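# Wrap the cable one full turn around a held reel

## Task

With the reel gripped in the left gripper (one cable end is already attached to it), loop the cable one complete turn around the reel's hub, keeping it within roughly one cable thickness of the hub over almost the whole loop. Declare the scene finished only while the left gripper holds the reel raised and still. The grippers must be the only support for the reel, and it must not drop when the right arm is pulled away. Apart from that required hold, anything that stays in place only because the robot is holding it at the end does not count.

## Robot and tools

Robot: two 6-joint arms with parallel grippers, left_arm and right_arm. Their bases sit in the scene frame at left_arm (+0.028, +0.322, 0) m, quat_wxyz (+0.995, 0, 0, -0.102), and right_arm (+0.010, -0.272, 0) m, quat_wxyz (+0.997, 0, 0, +0.076). Scene frame: origin on the table surface midway between the arms, +x out across the table, +z up, left_arm toward +y. The names left and right are labels only and say nothing about image sides. Each gripper's fingers point along its own +z and close along its y. end_effector_position is the point between the pads, about 1 cm short of the fingertips.

Joint order. In every row and every per-joint list, each arm's joints come in this sequence: shoulder (joint2), wrist roll (joint6), wrist yaw (joint5), waist (joint1), wrist pitch (joint4), elbow (joint3). Use this order only. Stated ranges in radians: waist -2.618 to 3.054, shoulder 0.000 to 3.142, elbow 0.000 to 3.142, wrist pitch -1.571 to 1.571, wrist yaw -1.571 to 1.571, wrist roll -2.094 to 2.094. The real end of each joint may lie up to 0.036 rad away from the stated one.

A row is a flat list of 14 numbers, each from -1 to 1, covering both arms even if one stays still. It holds 6 joint numbers and then the grip number for left_arm, then the same 7 for right_arm. A joint number is a scaled offset, not a pose. 1.0 stands for 1.202 rad at the waist, 1.258 at the shoulder, 1.238 at the elbow, 2.073 at wrist pitch, and 2.022 at wrist yaw and at wrist roll. The grip number is absolute: +1 fully open, -1 closed. The pads touch at about -0.94, and each millimetre of object width adds about 0.0208. A number further below the width reading squeezes harder, up to roughly 50 to 62 N per pad. Each gripper has its own fixed reading bias of up to about 0.02. To keep a hold, keep sending the same closing number.

execute_actions(actions): a list of up to 15 actions. Each action is a table of up to 15 rows, one row per 1/30 s step, so one action lasts 0.5 s. A shorter table repeats its last row to fill the 15 steps. Offsets in every row count from the joint angles at the start of that action, not from the previous row. For the first action, that start is the last state reported. An action that pushes any joint more than 0.036 rad beyond its range is rejected for both arms. If the first action fails this check, or anything is malformed, nothing in the call runs. An empty list just returns the current state and images.

move(target, speed, blocking): target is one 14-number row. Its offsets count from the Joint positions in the latest result that printed them. speed is in rad/s for the joint with the longest way to go, 0.01 to 2, default 0.5. The paths last 0.5 to 10 s and do not avoid obstacles or the other arm. With blocking=false you get a reply after 0.5 s while motion continues. Until a result shows the move has ended, other moves and actions are refused, so use wait or stop first. The reply adds a move: line with the ending (done, off_target, moving, held, fault), limits=held or limits=none, and each arm's joint furthest from its target.

wait(seconds): 0 to 10; the arms keep their last command, and the wait ends early if a move finishes. stop: brings a running move to rest; it needs braking room, while the fingers carry on. zoom_image(camera, region): camera is cam_high, cam_low, cam_left_wrist or cam_right_wrist; region is [x0, y0, x1, y1] in pixels of that 504x504 image, at most 504 by 504. read_manual(section): licence texts only. finished_scene(scene): pass the current scene number. It ends the scene for good and reports success, so call it only once the reel is held up steadily.

Results: for each arm, the end-effector position in metres and quat_wxyz in the shared frame, which is less exact at long reach. Joint positions in radians plus the gripper opening in metres (0.093 open, 0 closed). On a held rigid object the opening can read up to about 12 mm below its true width. Also shown: joint velocities, Joint targets (what the joints are being driven toward now), joint torques (offset and noisy), and grip_measured on the -1 to +1 scale. Action calls also give step readings, where HELD marks steps on which an arm was held back. Other lines: "joint sent to its limit"; "joint command not followed" (the clearance check changed targets); FAULT lines; and MOTOR HOT once a motor reaches 75 °C. At 90 °C that arm halts for 10 s, and at 100 °C it goes limp and drops what it holds. Holding loads heats the motors, even while you are thinking.

Motion limits: each step, a joint's target may lead its measured angle by at most 0.202 rad (waist), 0.258 (shoulder), 0.238 (elbow), 0.573 (wrist pitch) and 0.522 (wrist yaw, roll). Targets are also scaled back if they would move the gripper more than 70 mm. Large moves therefore need several actions, and you should resend whatever is left. Friction can leave a joint up to 0.031 rad short, and smaller commands may not move it at all. The robot keeps its last command while you think.

Cameras: cam_high, cam_low, cam_left_wrist and cam_right_wrist, each 504x504, returned in that order. Calibration is given in the OpenCV form as K, D and T_world_to_cam, and may be off by a few degrees or millimetres.

Avoid: arms striking or pressing each other, knocking anything off the table, dropping the reel, fast impacts and hard pushes. Brief outside nudges may shift loose objects.

Each tool is called after "Request:" as name(argument=value, ...), one argument or row to a line, values as JSON.

## Session

Request:
execute_actions(
  actions=[],
)

Scene clock: 0.00 s.
left_arm: end_effector_position=(+0.2137, +0.0439, +0.4024) grip_measured=-0.978 end_effector_quat_wxyz=(+0.468, +0.402, +0.746, -0.250) | right_arm: end_effector_position=(+0.2849, -0.1688, +0.5671) grip_measured=+1.000 end_effector_quat_wxyz=(+0.863, -0.092, +0.489, +0.081)
Joint names: [shoulder, wrist roll, wrist yaw, waist, wrist pitch, elbow]
Joint positions: left_arm=[ 1.165  0.005  0.002 -0.779 -0.863  1.574  0.   ] | right_arm=[ 0.934 -0.17   0.133  0.282  0.283  1.184  0.093]
Joint velocities: left_arm=[ 0.002  0.051 -0.051 -0.007  0.022  0.007  0.   ] | right_arm=[-0.002  0.037 -0.051  0.002 -0.066  0.002  0.   ]
Joint torques (N m, as the arm reports them, + toward a larger angle): no reading
Joint targets: left_arm=[1.165 0.005 0.002 -0.779 -0.814 1.574] | right_arm=[0.934 -0.170 0.133 0.282 0.283 1.184]
camera_calibration (this result's frames):
cam_left_wrist: T_world_to_cam=[[-0.831205, -0.555807, -0.0132803, 0.207494], [-0.420322, 0.643865, -0.639349, 0.357909], [0.363905, -0.525848, -0.768802, 0.334064], [0, 0, 0, 1]] pos_world=[0.201339, 0.0605481, 0.488413]
cam_right_wrist: T_world_to_cam=[[0.217667, -0.972346, 0.0846383, -0.278163], [0.098754, -0.0643319, -0.99303, 0.565594], [0.971014, 0.224508, 0.0820201, -0.199181], [0, 0, 0, 1]] pos_world=[0.1981, -0.189367, 0.601532]

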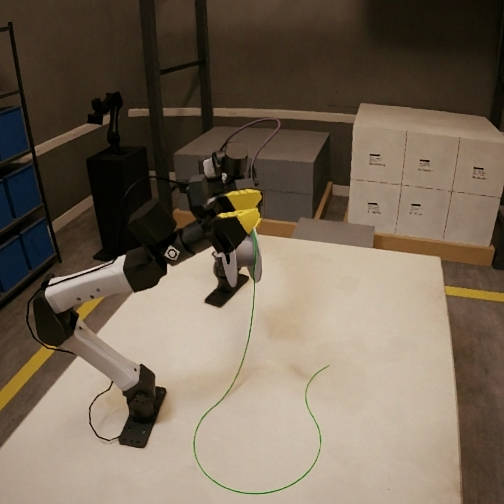

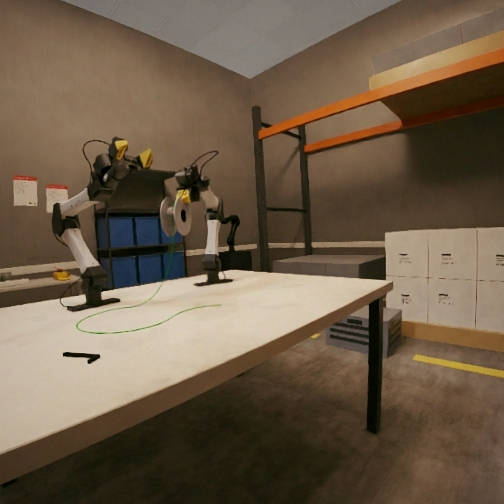

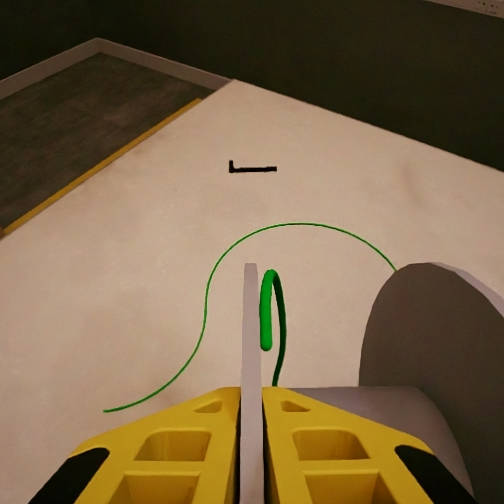

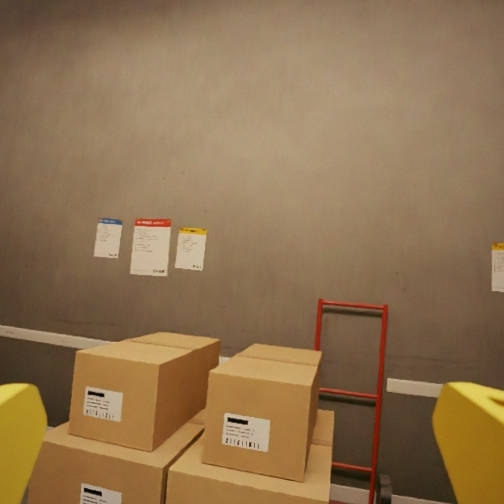

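Request:
zoom_image(
  camera="cam_low",
  region=[130, 150, 240, 260],
)

Region (130, 150, 240, 260) of cam_low's 504x504 image, scaled by 4.582, with more detail than that image has.

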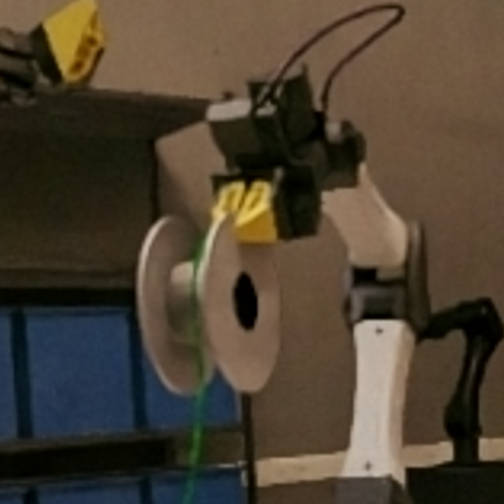

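Request:
move(
  target=[0.227,0.25,0.02,0.557,0.61,0.29,-1, 0.484,0,0.225,-0.15,0.402,-0.343,1],
  speed=0.55,
)

Scene clock: 18.53 s.
left_arm: end_effector_position=(+0.3639, +0.2040, +0.7057) grip_measured=-0.979 end_effector_quat_wxyz=(+0.919, +0.169, +0.347, +0.076) | right_arm: end_effector_position=(+0.4489, -0.2479, +0.3297) grip_measured=+1.000 end_effector_quat_wxyz=(+0.796, +0.110, +0.582, -0.124)
Joint names: [shoulder, wrist roll, wrist yaw, waist, wrist pitch, elbow]
Joint positions: left_arm=[ 1.45   0.502  0.035 -0.119  0.333  1.896  0.   ] | right_arm=[ 1.529 -0.17   0.574  0.112  1.116  0.775  0.093]
Joint velocities: left_arm=[-0.012 -0.081  0.022  0.002  0.037  0.007  0.   ] | right_arm=[-0.002  0.007 -0.007 -0.002 -0.051 -0.007  0.   ]
Joint torques (N m, as the arm reports them, + toward a larger angle): left_arm=[-4.62  0.12 -0.04  0.38  2.16  6.98] | right_arm=[-6.93  0.04  0.05 -1.08  1.89  5.64]
Joint targets: left_arm=[1.450 0.510 0.043 -0.109 0.402 1.933] | right_arm=[1.542 -0.170 0.588 0.102 1.117 0.759]
move: off_target (left_arm); limits=none; left_arm: farthest joint: the wrist pitch, 0.068 radians from its target (1.264 radians at the start); right_arm: farthest joint: the elbow, 0.016 radians from its target (0.425 radians at the start)
camera_calibration (this result's frames):
cam_left_wrist: T_world_to_cam=[[0.0331679, -0.931974, -0.361004, 0.432958], [0.409035, 0.342226, -0.845915, 0.417295], [0.911915, -0.119606, 0.392561, -0.505061], [0, 0, 0, 1]] pos_world=[0.275525, 0.200288, 0.707563]
cam_right_wrist: T_world_to_cam=[[-0.336492, -0.941407, -0.0229208, -0.0787657], [-0.130491, 0.0707198, -0.988924, 0.443568], [0.932601, -0.329774, -0.146642, -0.366015], [0, 0, 0, 1]] pos_world=[0.372724, -0.226222, 0.383177]

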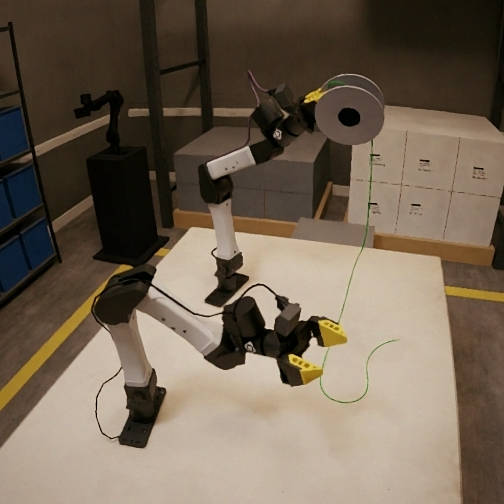

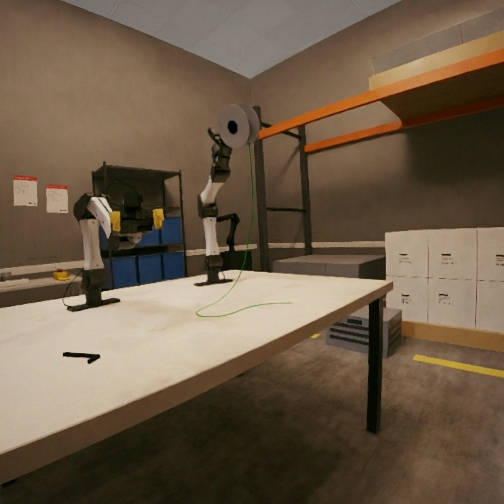

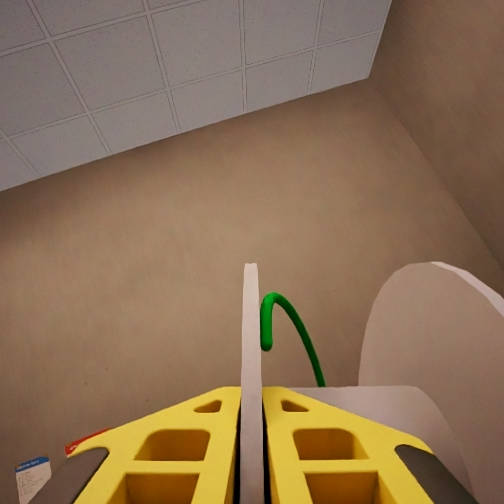

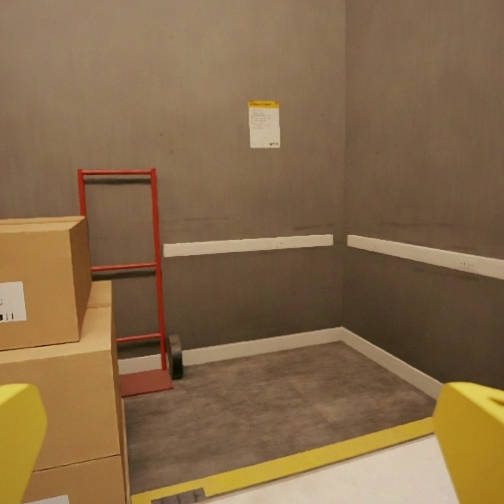

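Request:
move(
  target=[0,0.5,0.15,0,0.21,0.03,-1, 0,0,0,0.3,0,0,1],
  speed=0.55,
)

Scene clock: 25.77 s.
left_arm: end_effector_position=(+0.2725, +0.1827, +0.7494) grip_measured=-0.979 end_effector_quat_wxyz=(+0.822, +0.255, -0.007, +0.508) | right_arm: end_effector_position=(+0.4138, -0.0981, +0.3297) grip_measured=+1.000 end_effector_quat_wxyz=(+0.805, +0.007, +0.593, +0.017)
Joint names: [shoulder, wrist roll, wrist yaw, waist, wrist pitch, elbow]
Joint positions: left_arm=[ 1.452  1.498  0.333 -0.119  0.725  1.896  0.   ] | right_arm=[ 1.529 -0.17   0.575  0.463  1.116  0.775  0.093]
Joint velocities: left_arm=[ 0.007 -0.022  0.007  0.012  0.007  0.017  0.   ] | right_arm=[-0.002 -0.022 -0.095 -0.007  0.037  0.002  0.   ]
Joint torques (N m, as the arm reports them, + toward a larger angle): left_arm=[-4.17  0.16 -0.27 -0.38  1.05  6.32] | right_arm=[-8.3   0.05 -0.08  0.66  1.88  6.87]
Joint targets: left_arm=[1.450 1.513 0.338 -0.119 0.768 1.933] | right_arm=[1.529 -0.170 0.574 0.472 1.116 0.775]
move: off_target (left_arm); limits=none; left_arm: farthest joint: the wrist pitch, 0.044 radians from its target (0.435 radians at the start); right_arm: farthest joint: the waist, 0.009 radians from its target (0.361 radians at the start)
camera_calibration (this result's frames):
cam_left_wrist: T_world_to_cam=[[0.845014, -0.351663, -0.402846, 0.135977], [0.33709, 0.935115, -0.109222, -0.141837], [0.415116, -0.0435014, 0.908728, -0.706836], [0, 0, 0, 1]] pos_world=[0.226329, 0.149704, 0.681607]
cam_right_wrist: T_world_to_cam=[[0.00808346, -0.999697, -0.0232494, -0.0978153], [-0.146628, 0.0218138, -0.988951, 0.430348], [0.989159, 0.0114031, -0.146407, -0.273878], [0, 0, 0, 1]] pos_world=[0.3348, -0.10405, 0.383221]

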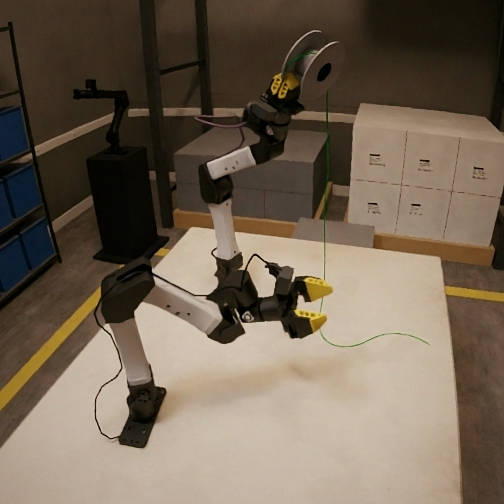

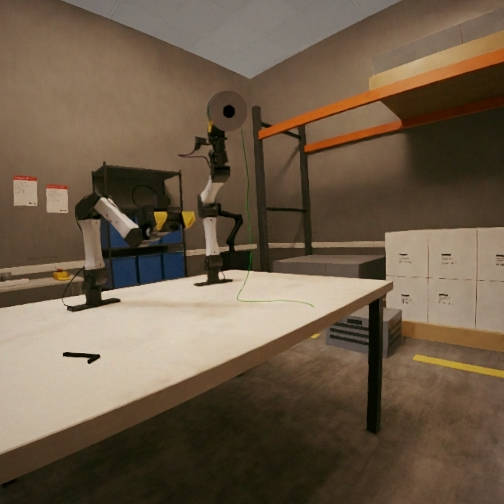

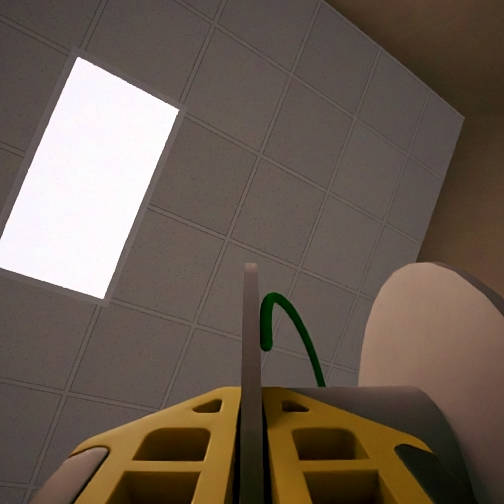

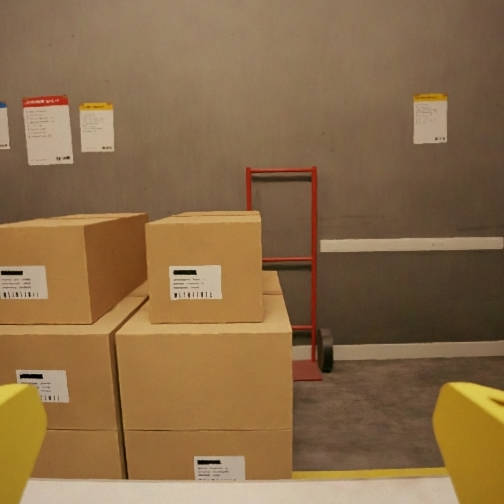

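Request:
move(
  target=[0.238,0.005,0.59,0.088,0.0,0.3,-1, 0.01,0,0,0.44,0,-0.015,1],
  speed=0.5,
)

Scene clock: 37.17 s.
left_arm: end_effector_position=(+0.2700, +0.0936, +0.6101) grip_measured=-0.979 end_effector_quat_wxyz=(+0.644, +0.553, -0.432, +0.304) | right_arm: end_effector_position=(+0.2740, +0.0797, +0.3297) grip_measured=+1.000 end_effector_quat_wxyz=(+0.774, -0.146, +0.574, +0.224)
Joint names: [shoulder, wrist roll, wrist yaw, waist, wrist pitch, elbow]
Joint positions: left_arm=[ 1.753  1.499  1.556 -0.024  0.696  2.232  0.   ] | right_arm=[ 1.529 -0.17   0.575  0.984  1.116  0.775  0.093]
Joint velocities: left_arm=[-0.017 -0.095  0.022  0.002 -0.051  0.017  0.   ] | right_arm=[ 0.002  0.022  0.051 -0.002  0.007 -0.007  0.   ]
Joint torques (N m, as the arm reports them, + toward a larger angle): left_arm=[-6.79  0.13 -0.92  0.51  0.49  5.77] | right_arm=[-6.95  0.06 -0.09  0.79  1.89  5.5 ]
Joint targets: left_arm=[1.752 1.508 1.526 -0.013 0.725 2.267] | right_arm=[1.542 -0.170 0.575 0.992 1.116 0.757]
move: off_target (left_arm); limits=none; left_arm: farthest joint: the elbow, 0.035 radians from its target (0.372 radians at the start); right_arm: farthest joint: the elbow, 0.019 radians from its target (0.019 radians at the start)
camera_calibration (this result's frames):
cam_left_wrist: T_world_to_cam=[[0.870228, -0.212417, -0.444502, 0.0562093], [0.491819, 0.322253, 0.808867, -0.617347], [-0.0285749, -0.922514, 0.384905, -0.0614153], [0, 0, 0, 1]] pos_world=[0.252953, 0.154226, 0.547976]
cam_right_wrist: T_world_to_cam=[[0.504032, -0.863372, -0.0232494, -0.0656425], [-0.138067, -0.0539719, -0.988951, 0.409672], [0.852578, 0.501673, -0.146407, -0.139323], [0, 0, 0, 1]] pos_world=[0.208432, 0.0353316, 0.383221]

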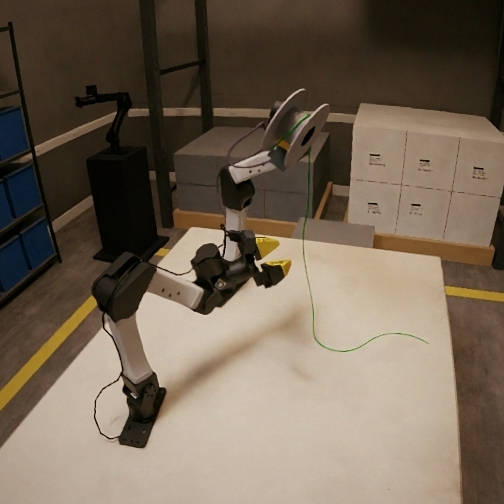

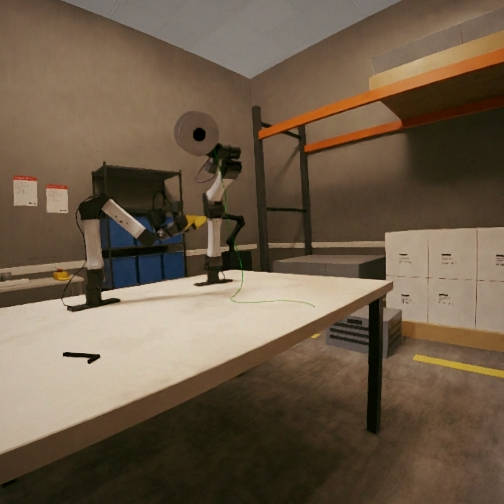

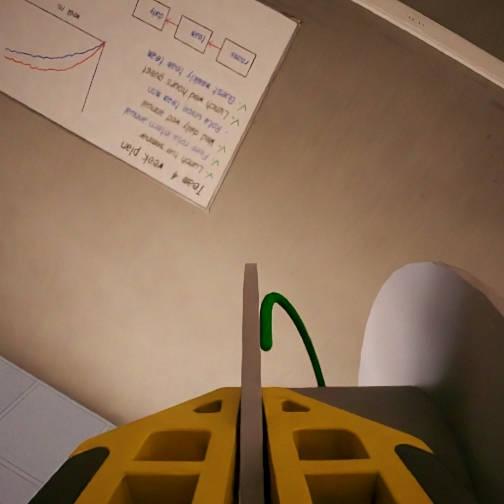

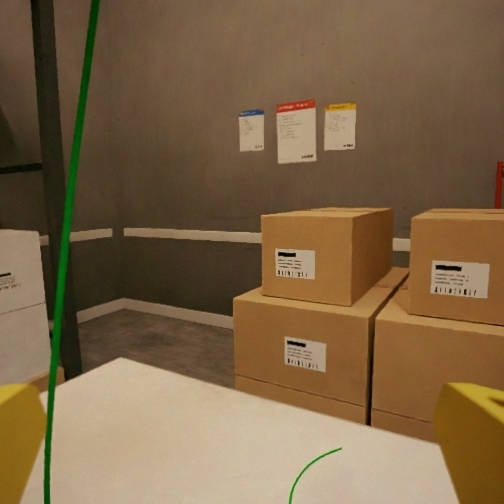

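Request:
zoom_image(
  camera="cam_low",
  region=[150, 100, 280, 230],
)

Request:
zoom_image(
  camera="cam_high",
  region=[230, 75, 360, 205],
)

Request:
execute_actions(
  actions=[],
)

Region (150, 100, 280, 230) of cam_low's 504x504 image, scaled by 3.877, with more detail than that image has.

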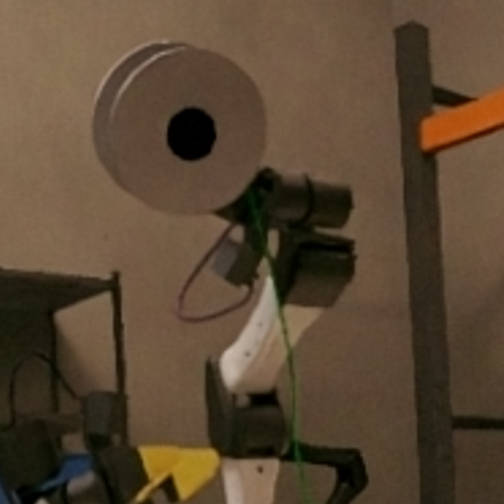

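Region (230, 75, 360, 205) of cam_high's 504x504 image, scaled by 3.877, with more detail than that image has.

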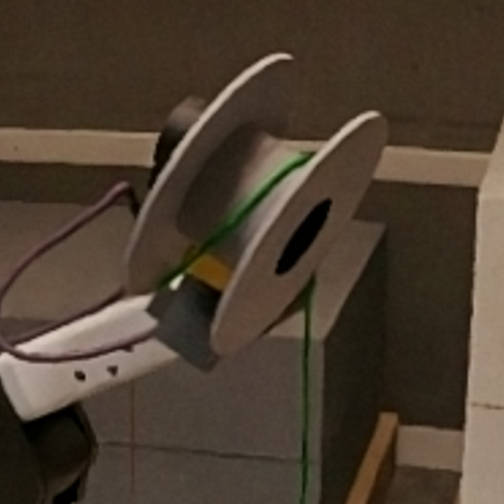

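Scene clock: 41.10 s.
left_arm: end_effector_position=(+0.2700, +0.0936, +0.6100) grip_measured=-0.979 end_effector_quat_wxyz=(+0.644, +0.554, -0.432, +0.304) | right_arm: end_effector_position=(+0.2740, +0.0797, +0.3297) grip_measured=+1.000 end_effector_quat_wxyz=(+0.774, -0.146, +0.574, +0.224)
Joint names: [shoulder, wrist roll, wrist yaw, waist, wrist pitch, elbow]
Joint positions: left_arm=[ 1.753  1.499  1.556 -0.024  0.696  2.232  0.   ] | right_arm=[ 1.529 -0.17   0.575  0.984  1.116  0.775  0.093]
Joint velocities: left_arm=[ 0.007 -0.007 -0.037  0.002 -0.022  0.012  0.   ] | right_arm=[ 0.012  0.066 -0.051 -0.007  0.007 -0.002  0.   ]
Joint torques (N m, as the arm reports them, + toward a larger angle): left_arm=[-6.81  0.13 -0.92  0.54  0.49  5.73] | right_arm=[-7.09  0.02 -0.09  0.43  1.87  5.51]
Joint targets: left_arm=[1.752 1.508 1.526 -0.013 0.725 2.267] | right_arm=[1.542 -0.170 0.575 0.992 1.116 0.757]
camera_calibration (this result's frames):
cam_left_wrist: T_world_to_cam=[[0.870232, -0.212392, -0.444505, 0.0562039], [0.491802, 0.321904, 0.809017, -0.617343], [-0.028741, -0.922642, 0.384586, -0.0611377], [0, 0, 0, 1]] pos_world=[0.252943, 0.154254, 0.547936]
cam_right_wrist: T_world_to_cam=[[0.504032, -0.863372, -0.0232494, -0.0656425], [-0.138067, -0.0539719, -0.988951, 0.409672], [0.852578, 0.501673, -0.146407, -0.139323], [0, 0, 0, 1]] pos_world=[0.208432, 0.0353316, 0.383221]

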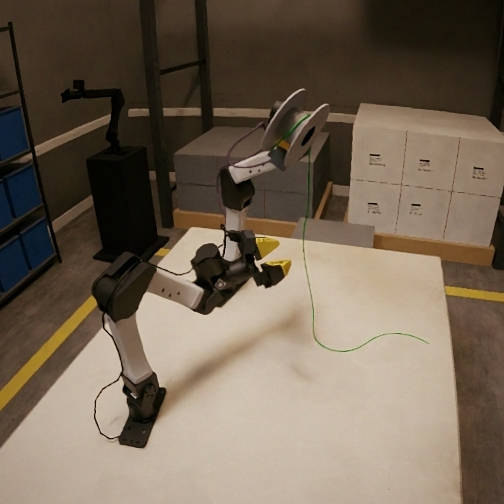

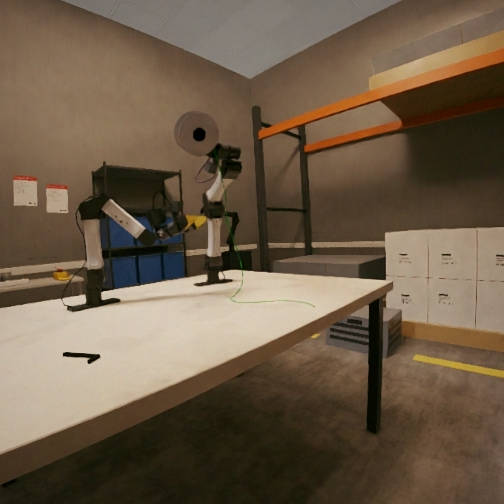

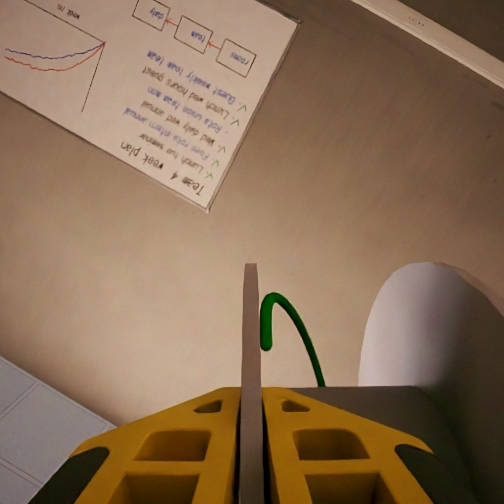

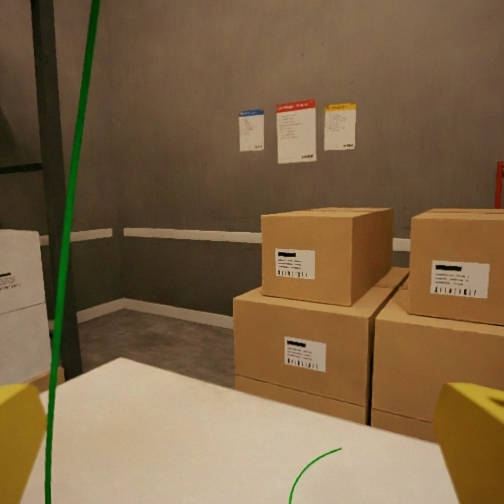

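Request:
move(
  target=[0,0.004,-0.015,0,0.014,0.028,-1, 0.382,0.02,-0.073,-0.066,-0.09,0.5,1],
  speed=0.5,
)

Scene clock: 52.33 s.
left_arm: end_effector_position=(+0.2690, +0.0938, +0.6079) grip_measured=-0.979 end_effector_quat_wxyz=(+0.641, +0.556, -0.436, +0.300) | right_arm: end_effector_position=(+0.3512, +0.1981, +0.3408) grip_measured=+1.000 end_effector_quat_wxyz=(+0.770, -0.171, +0.564, +0.245)
Joint names: [shoulder, wrist roll, wrist yaw, waist, wrist pitch, elbow]
Joint positions: left_arm=[ 1.753  1.498  1.57  -0.024  0.697  2.232  0.   ] | right_arm=[ 1.991 -0.138  0.439  0.914  0.952  1.385  0.093]
Joint velocities: left_arm=[ 0.007 -0.007 -0.007 -0.012 -0.081 -0.012  0.   ] | right_arm=[-0.002 -0.051 -0.051 -0.002  0.066 -0.002  0.   ]
Joint torques (N m, as the arm reports them, + toward a larger angle): left_arm=[-6.65  0.13 -1.05 -0.35  0.49  5.77] | right_arm=[-12.37   0.1   -0.23  -1.08   1.78   8.  ]
Joint targets: left_arm=[1.753 1.507 1.526 -0.024 0.725 2.267] | right_arm=[2.010 -0.130 0.427 0.904 0.929 1.395]
move: off_target (left_arm, right_arm); limits=none; left_arm: farthest joint: the wrist yaw, 0.044 radians from its target (0.030 radians at the start); right_arm: farthest joint: the wrist pitch, 0.022 radians from its target (0.187 radians at the start)
camera_calibration (this result's frames):
cam_left_wrist: T_world_to_cam=[[0.870385, -0.211505, -0.44463, 0.0560606], [0.491147, 0.309283, 0.814321, -0.617107], [-0.0347163, -0.927151, 0.373076, -0.0511443], [0, 0, 0, 1]] pos_world=[0.25252, 0.1553, 0.54653]
cam_right_wrist: T_world_to_cam=[[0.560899, -0.827871, -0.00476186, -0.0353671], [-0.11632, -0.0731117, -0.990517, 0.43436], [0.819672, 0.556134, -0.137306, -0.265244], [0, 0, 0, 1]] pos_world=[0.287775, 0.149988, 0.393653]

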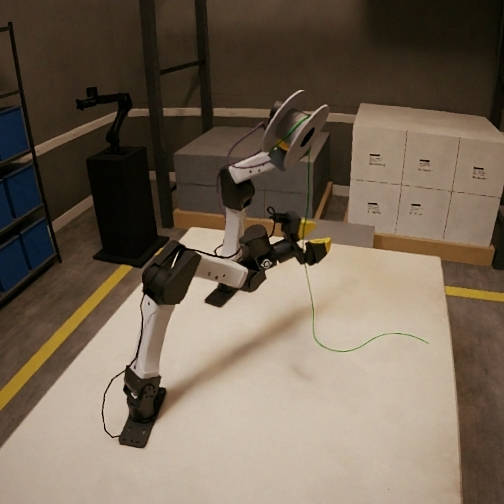

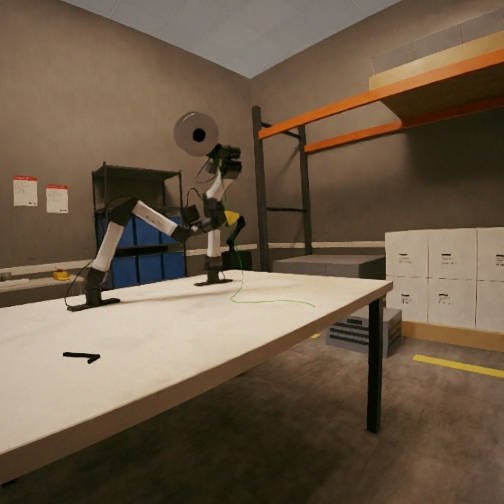

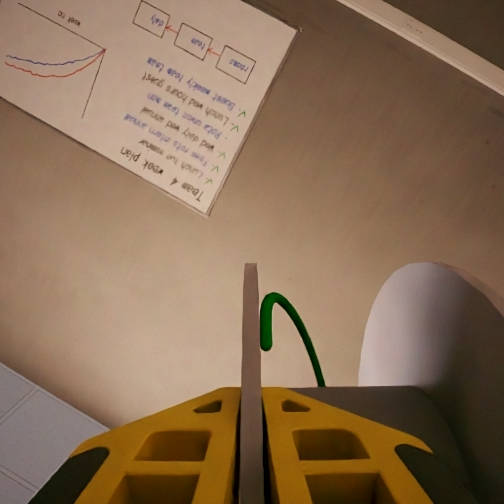

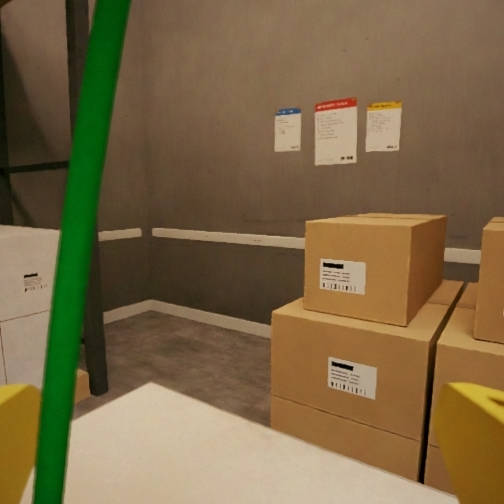

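Request:
move(
  target=[0,0.004,-0.02,0,0.014,0.028,-1, -0.424,-0.065,0.205,-0.18,-0.03,-0.365,-0.5],
  speed=0.35,
)

Scene clock: 61.07 s.
left_arm: end_effector_position=(+0.2690, +0.0938, +0.6079) grip_measured=-0.979 end_effector_quat_wxyz=(+0.641, +0.556, -0.436, +0.300) | right_arm: end_effector_position=(+0.3703, -0.0457, +0.3823) grip_measured=-0.497 end_effector_quat_wxyz=(+0.794, +0.020, +0.607, +0.010)
Joint names: [shoulder, wrist roll, wrist yaw, waist, wrist pitch, elbow]
Joint positions: left_arm=[ 1.753  1.497  1.57  -0.024  0.697  2.232  0.   ] | right_arm=[ 1.463 -0.262  0.838  0.706  0.911  0.955  0.021]
Joint velocities: left_arm=[-0.007  0.022 -0.007  0.022  0.022  0.012  0.   ] | right_arm=[-0.012 -0.022 -0.007  0.002  0.007  0.017  0.001]
Joint torques (N m, as the arm reports them, + toward a larger angle): left_arm=[-6.67  0.13 -1.02 -0.35  0.49  5.78] | right_arm=[-8.54 -0.04 -0.05 -0.86  1.56  5.61]
Joint targets: left_arm=[1.753 1.506 1.529 -0.024 0.726 2.267] | right_arm=[1.458 -0.270 0.854 0.698 0.890 0.933]
move: off_target (left_arm, right_arm); limits=none; left_arm: farthest joint: the wrist yaw, 0.040 radians from its target (0.040 radians at the start); right_arm: farthest joint: the elbow, 0.022 radians from its target (0.452 radians at the start)
camera_calibration (this result's frames):
cam_left_wrist: T_world_to_cam=[[0.870054, -0.211429, -0.445313, 0.0565579], [0.491752, 0.309143, 0.814009, -0.617067], [-0.0344397, -0.927215, 0.372942, -0.0511313], [0, 0, 0, 1]] pos_world=[0.252475, 0.15531, 0.546553]
cam_right_wrist: T_world_to_cam=[[-0.0200572, -0.999197, -0.0346823, -0.0290254], [-0.182013, 0.0377588, -0.982571, 0.486247], [0.983091, -0.013395, -0.182625, -0.208808], [0, 0, 0, 1]] pos_world=[0.293198, -0.0501592, 0.438632]

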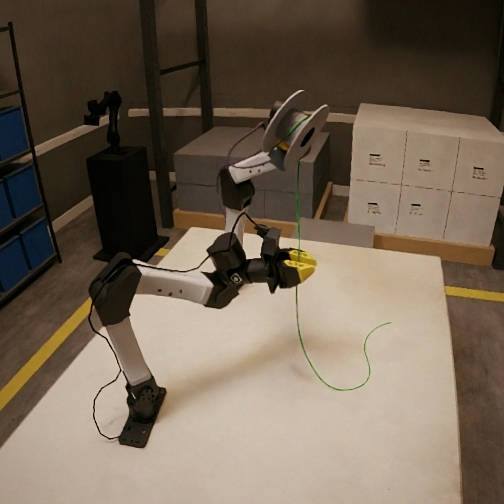

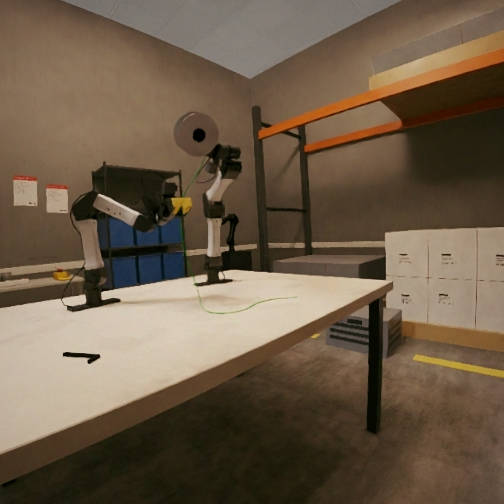

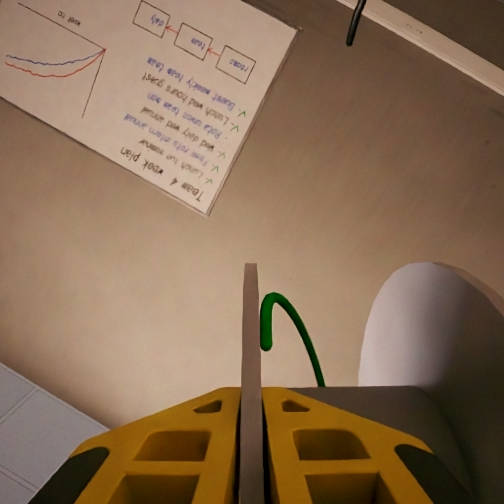

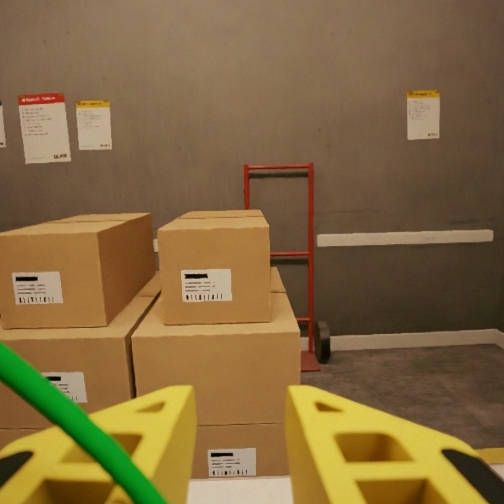

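Request:
move(
  target=[0,0.004,-0.02,0,0.014,0.028,-1, -0.246,-0.17,-0.02,-0.205,-0.28,0.221,-0.5],
  speed=0.4,
)

Scene clock: 65.93 s.
left_arm: end_effector_position=(+0.2690, +0.0938, +0.6079) grip_measured=-0.979 end_effector_quat_wxyz=(+0.641, +0.556, -0.436, +0.300) | right_arm: end_effector_position=(+0.3479, -0.1785, +0.5083) grip_measured=-0.497 end_effector_quat_wxyz=(+0.774, -0.018, +0.600, -0.204)
Joint names: [shoulder, wrist roll, wrist yaw, waist, wrist pitch, elbow]
Joint positions: left_arm=[ 1.753  1.497  1.57  -0.024  0.697  2.232  0.   ] | right_arm=[ 1.158 -0.597  0.806  0.471  0.352  1.223  0.021]
Joint velocities: left_arm=[-0.002  0.037 -0.037 -0.002 -0.11  -0.002  0.   ] | right_arm=[ 0.002 -0.022 -0.066 -0.007  0.066 -0.017 -0.001]
Joint torques (N m, as the arm reports them, + toward a larger angle): left_arm=[-6.65  0.12 -1.03 -0.34  0.49  5.78] | right_arm=[-4.66 -0.05 -0.3  -1.24  1.53  7.54]
Joint targets: left_arm=[1.753 1.506 1.529 -0.024 0.726 2.267] | right_arm=[1.154 -0.605 0.798 0.460 0.331 1.229]
move: off_target (left_arm, right_arm); limits=none; left_arm: farthest joint: the wrist yaw, 0.040 radians from its target (0.040 radians at the start); right_arm: farthest joint: the wrist pitch, 0.021 radians from its target (0.580 radians at the start)
camera_calibration (this result's frames):
cam_left_wrist: T_world_to_cam=[[0.870054, -0.21143, -0.445313, 0.0565862], [0.491752, 0.309143, 0.814009, -0.617065], [-0.03444, -0.927215, 0.372942, -0.0511308], [0, 0, 0, 1]] pos_world=[0.252449, 0.155316, 0.546564]
cam_right_wrist: T_world_to_cam=[[-0.304424, -0.910445, 0.280029, -0.203011], [-0.229586, -0.215183, -0.949203, 0.565412], [0.924454, -0.353251, -0.143519, -0.225711], [0, 0, 0, 1]] pos_world=[0.276669, -0.142896, 0.561145]

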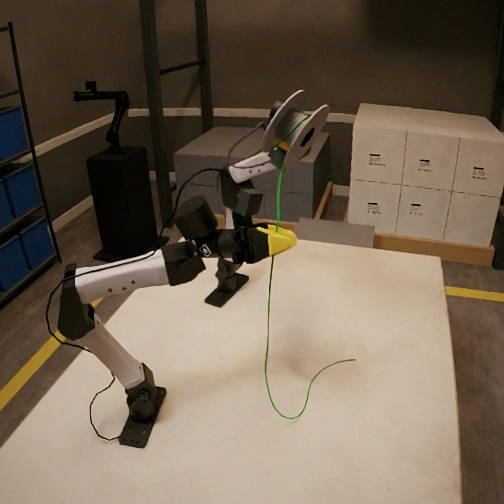

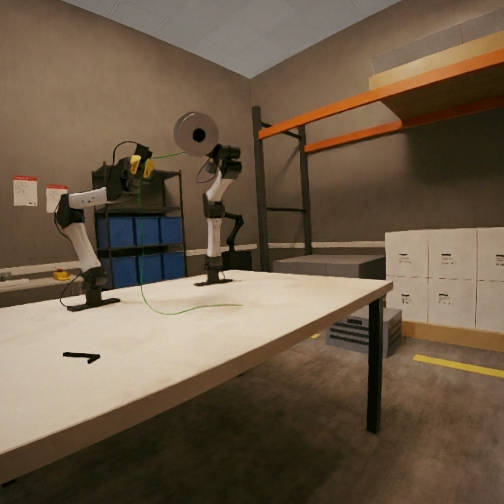

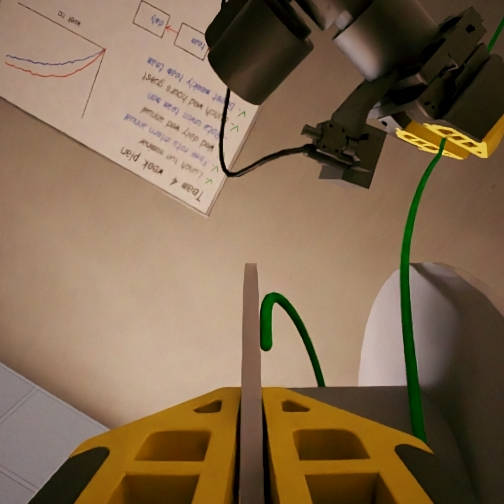

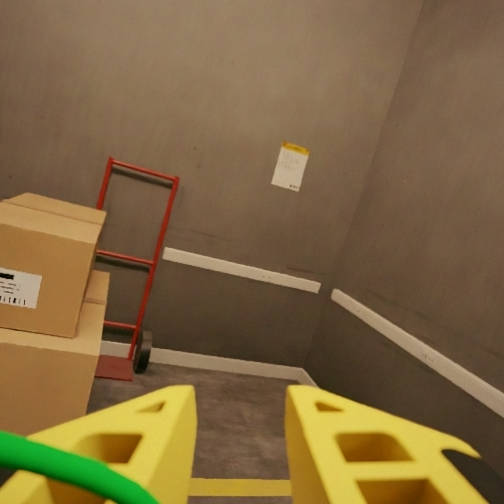

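Request:
move(
  target=[0,-0.88,-0.14,0,-0.28,0.028,-1, 0,0.05,0,-0.05,0.15,-0.3,-0.5],
  speed=0.5,
)

Scene clock: 74.83 s.
left_arm: end_effector_position=(+0.3367, +0.0834, +0.6028) grip_measured=-0.978 end_effector_quat_wxyz=(+0.602, +0.532, +0.387, -0.454) | right_arm: end_effector_position=(+0.3643, -0.1872, +0.4134) grip_measured=-0.497 end_effector_quat_wxyz=(+0.768, +0.012, +0.611, -0.194)
Joint names: [shoulder, wrist roll, wrist yaw, waist, wrist pitch, elbow]
Joint positions: left_arm=[ 1.753 -0.27   1.321 -0.024  0.101  2.232  0.   ] | right_arm=[ 1.158 -0.504  0.806  0.422  0.661  0.872  0.021]
Joint velocities: left_arm=[-0.002  0.037 -0.022 -0.012 -0.095  0.051  0.   ] | right_arm=[ 0.017 -0.007  0.037 -0.012 -0.051 -0.007 -0.   ]
Joint torques (N m, as the arm reports them, + toward a larger angle): left_arm=[-7.58 -0.08 -0.71 -0.37  1.39  6.51] | right_arm=[-4.72  0.14 -0.19 -1.25  1.78  6.  ]
Joint targets: left_arm=[1.753 -0.283 1.287 -0.024 0.117 2.267] | right_arm=[1.158 -0.495 0.806 0.411 0.663 0.852]
move: off_target (left_arm); limits=none; left_arm: farthest joint: the elbow, 0.034 radians from its target (0.034 radians at the start); right_arm: farthest joint: the elbow, 0.020 radians from its target (0.372 radians at the start)
camera_calibration (this result's frames):
cam_left_wrist: T_world_to_cam=[[-0.955528, -0.0330055, -0.293046, 0.501268], [0.27209, 0.284529, -0.919244, 0.477824], [0.11372, -0.958099, -0.262895, 0.27951], [0, 0, 0, 1]] pos_world=[0.317178, 0.148389, 0.659613]
cam_right_wrist: T_world_to_cam=[[-0.322772, -0.918993, 0.226431, -0.152116], [-0.246186, -0.149484, -0.957626, 0.498993], [0.913899, -0.364839, -0.177994, -0.241575], [0, 0, 0, 1]] pos_world=[0.294521, -0.153338, 0.469294]

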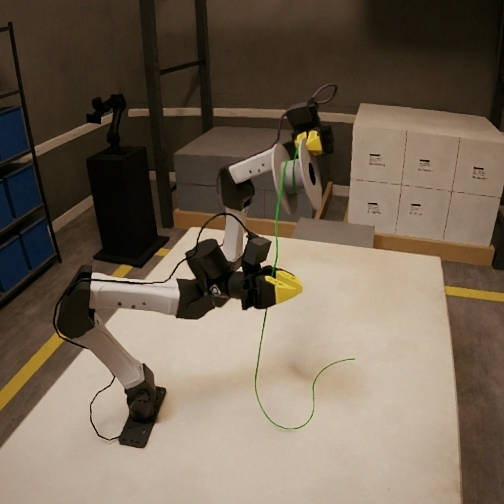

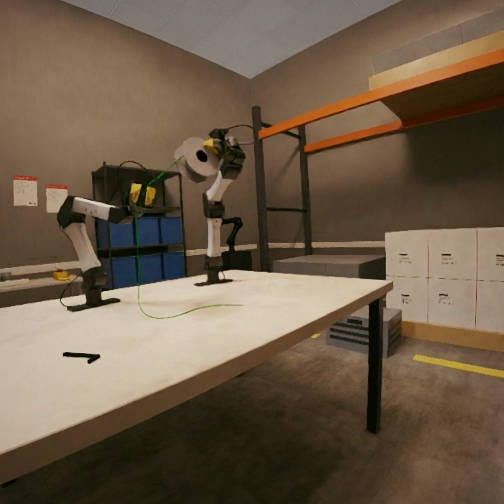

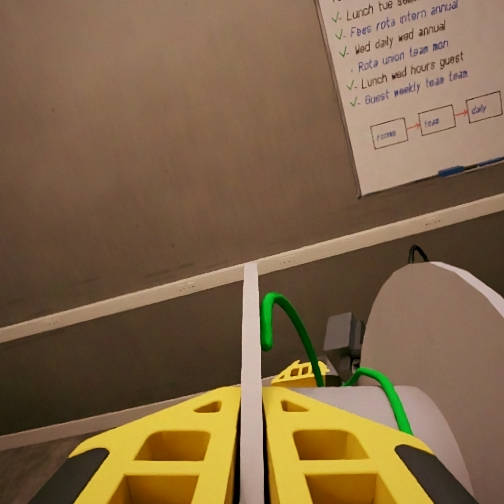

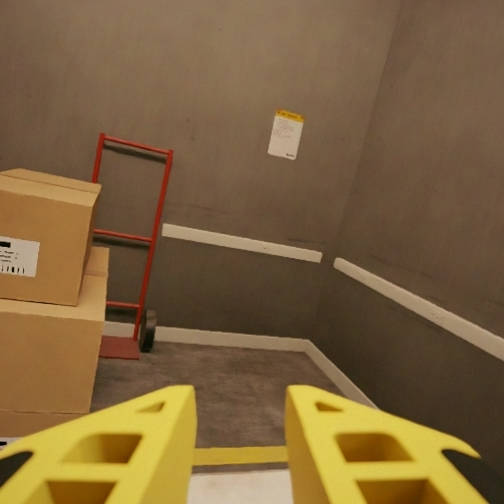

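Request:
move(
  target=[0,-0.05,-0.02,0,0.015,0.028,-1, -0.7,0.19,-0.293,0.283,-0.375,-0.52,1],
  speed=0.5,
)

Scene clock: 84.27 s.
left_arm: end_effector_position=(+0.3379, +0.0834, +0.6030) grip_measured=-0.978 end_effector_quat_wxyz=(+0.582, +0.511, +0.412, -0.480) | right_arm: end_effector_position=(+0.1947, -0.0983, +0.2052) grip_measured=+1.000 end_effector_quat_wxyz=(+0.636, -0.305, +0.689, +0.168)
Joint names: [shoulder, wrist roll, wrist yaw, waist, wrist pitch, elbow]
Joint positions: left_arm=[ 1.753 -0.359  1.314 -0.024  0.096  2.232  0.   ] | right_arm=[ 0.293 -0.128  0.227  0.751 -0.091  0.245  0.093]
Joint velocities: left_arm=[ 0.007 -0.022  0.007  0.002  0.022 -0.007  0.   ] | right_arm=[-0.012 -0.037  0.007  0.007 -0.066 -0.002  0.   ]
Joint torques (N m, as the arm reports them, + toward a larger angle): left_arm=[-7.6  -0.06 -0.72 -0.36  1.64  6.49] | right_arm=[ 0.22  0.11 -0.09  0.84  2.04  6.48]
Joint targets: left_arm=[1.753 -0.371 1.280 -0.024 0.131 2.267] | right_arm=[0.277 -0.119 0.214 0.762 -0.116 0.228]
move: off_target (left_arm, right_arm); limits=none; left_arm: farthest joint: the wrist pitch, 0.036 radians from its target (0.032 radians at the start); right_arm: farthest joint: the wrist pitch, 0.026 radians from its target (0.778 radians at the start)
camera_calibration (this result's frames):
cam_left_wrist: T_world_to_cam=[[-0.978795, -0.0268182, -0.203079, 0.45556], [0.187501, 0.281905, -0.940942, 0.519503], [0.0824833, -0.959067, -0.270899, 0.294871], [0, 0, 0, 1]] pos_world=[0.324171, 0.148568, 0.661217]
cam_right_wrist: T_world_to_cam=[[0.626705, -0.760656, 0.169242, -0.235496], [-0.335792, -0.459594, -0.822202, 0.230359], [0.703196, 0.458448, -0.543452, 0.105735], [0, 0, 0, 1]] pos_world=[0.150587, -0.121734, 0.28672]

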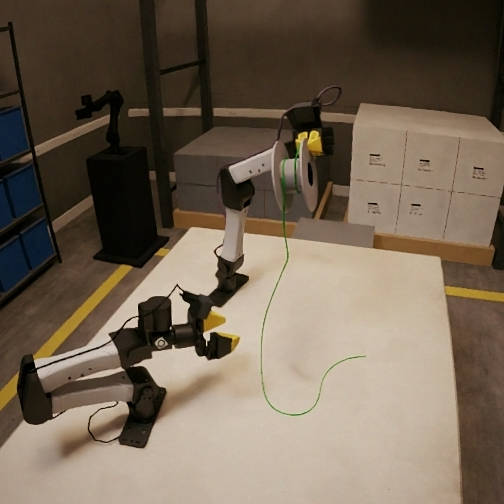

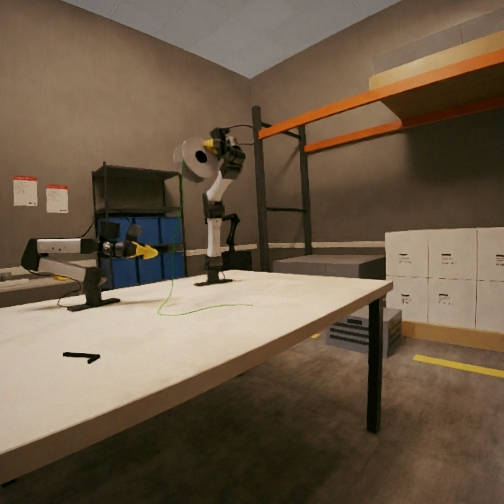

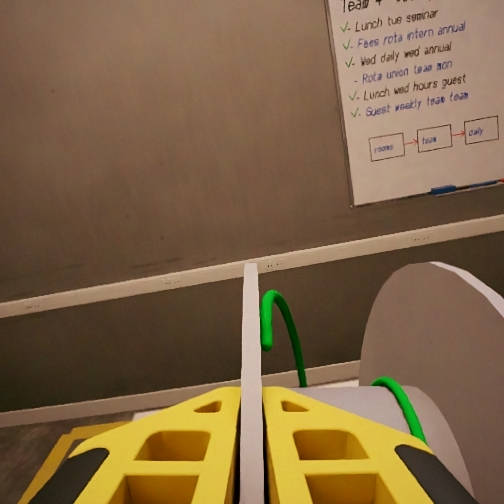

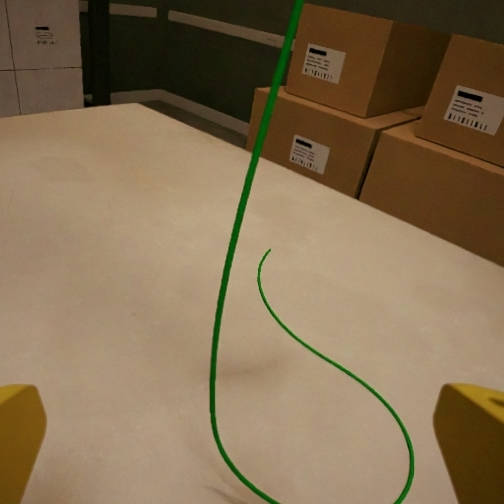

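Request:
zoom_image(
  camera="cam_high",
  region=[255, 125, 345, 225],
)

Region (255, 125, 345, 225) of cam_high's 504x504 image, scaled by 5.040, with more detail than that image has; it fills the left 454 columns of this view, and the rest is white.

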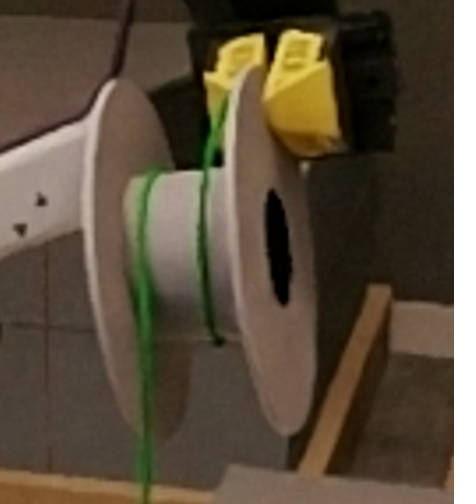

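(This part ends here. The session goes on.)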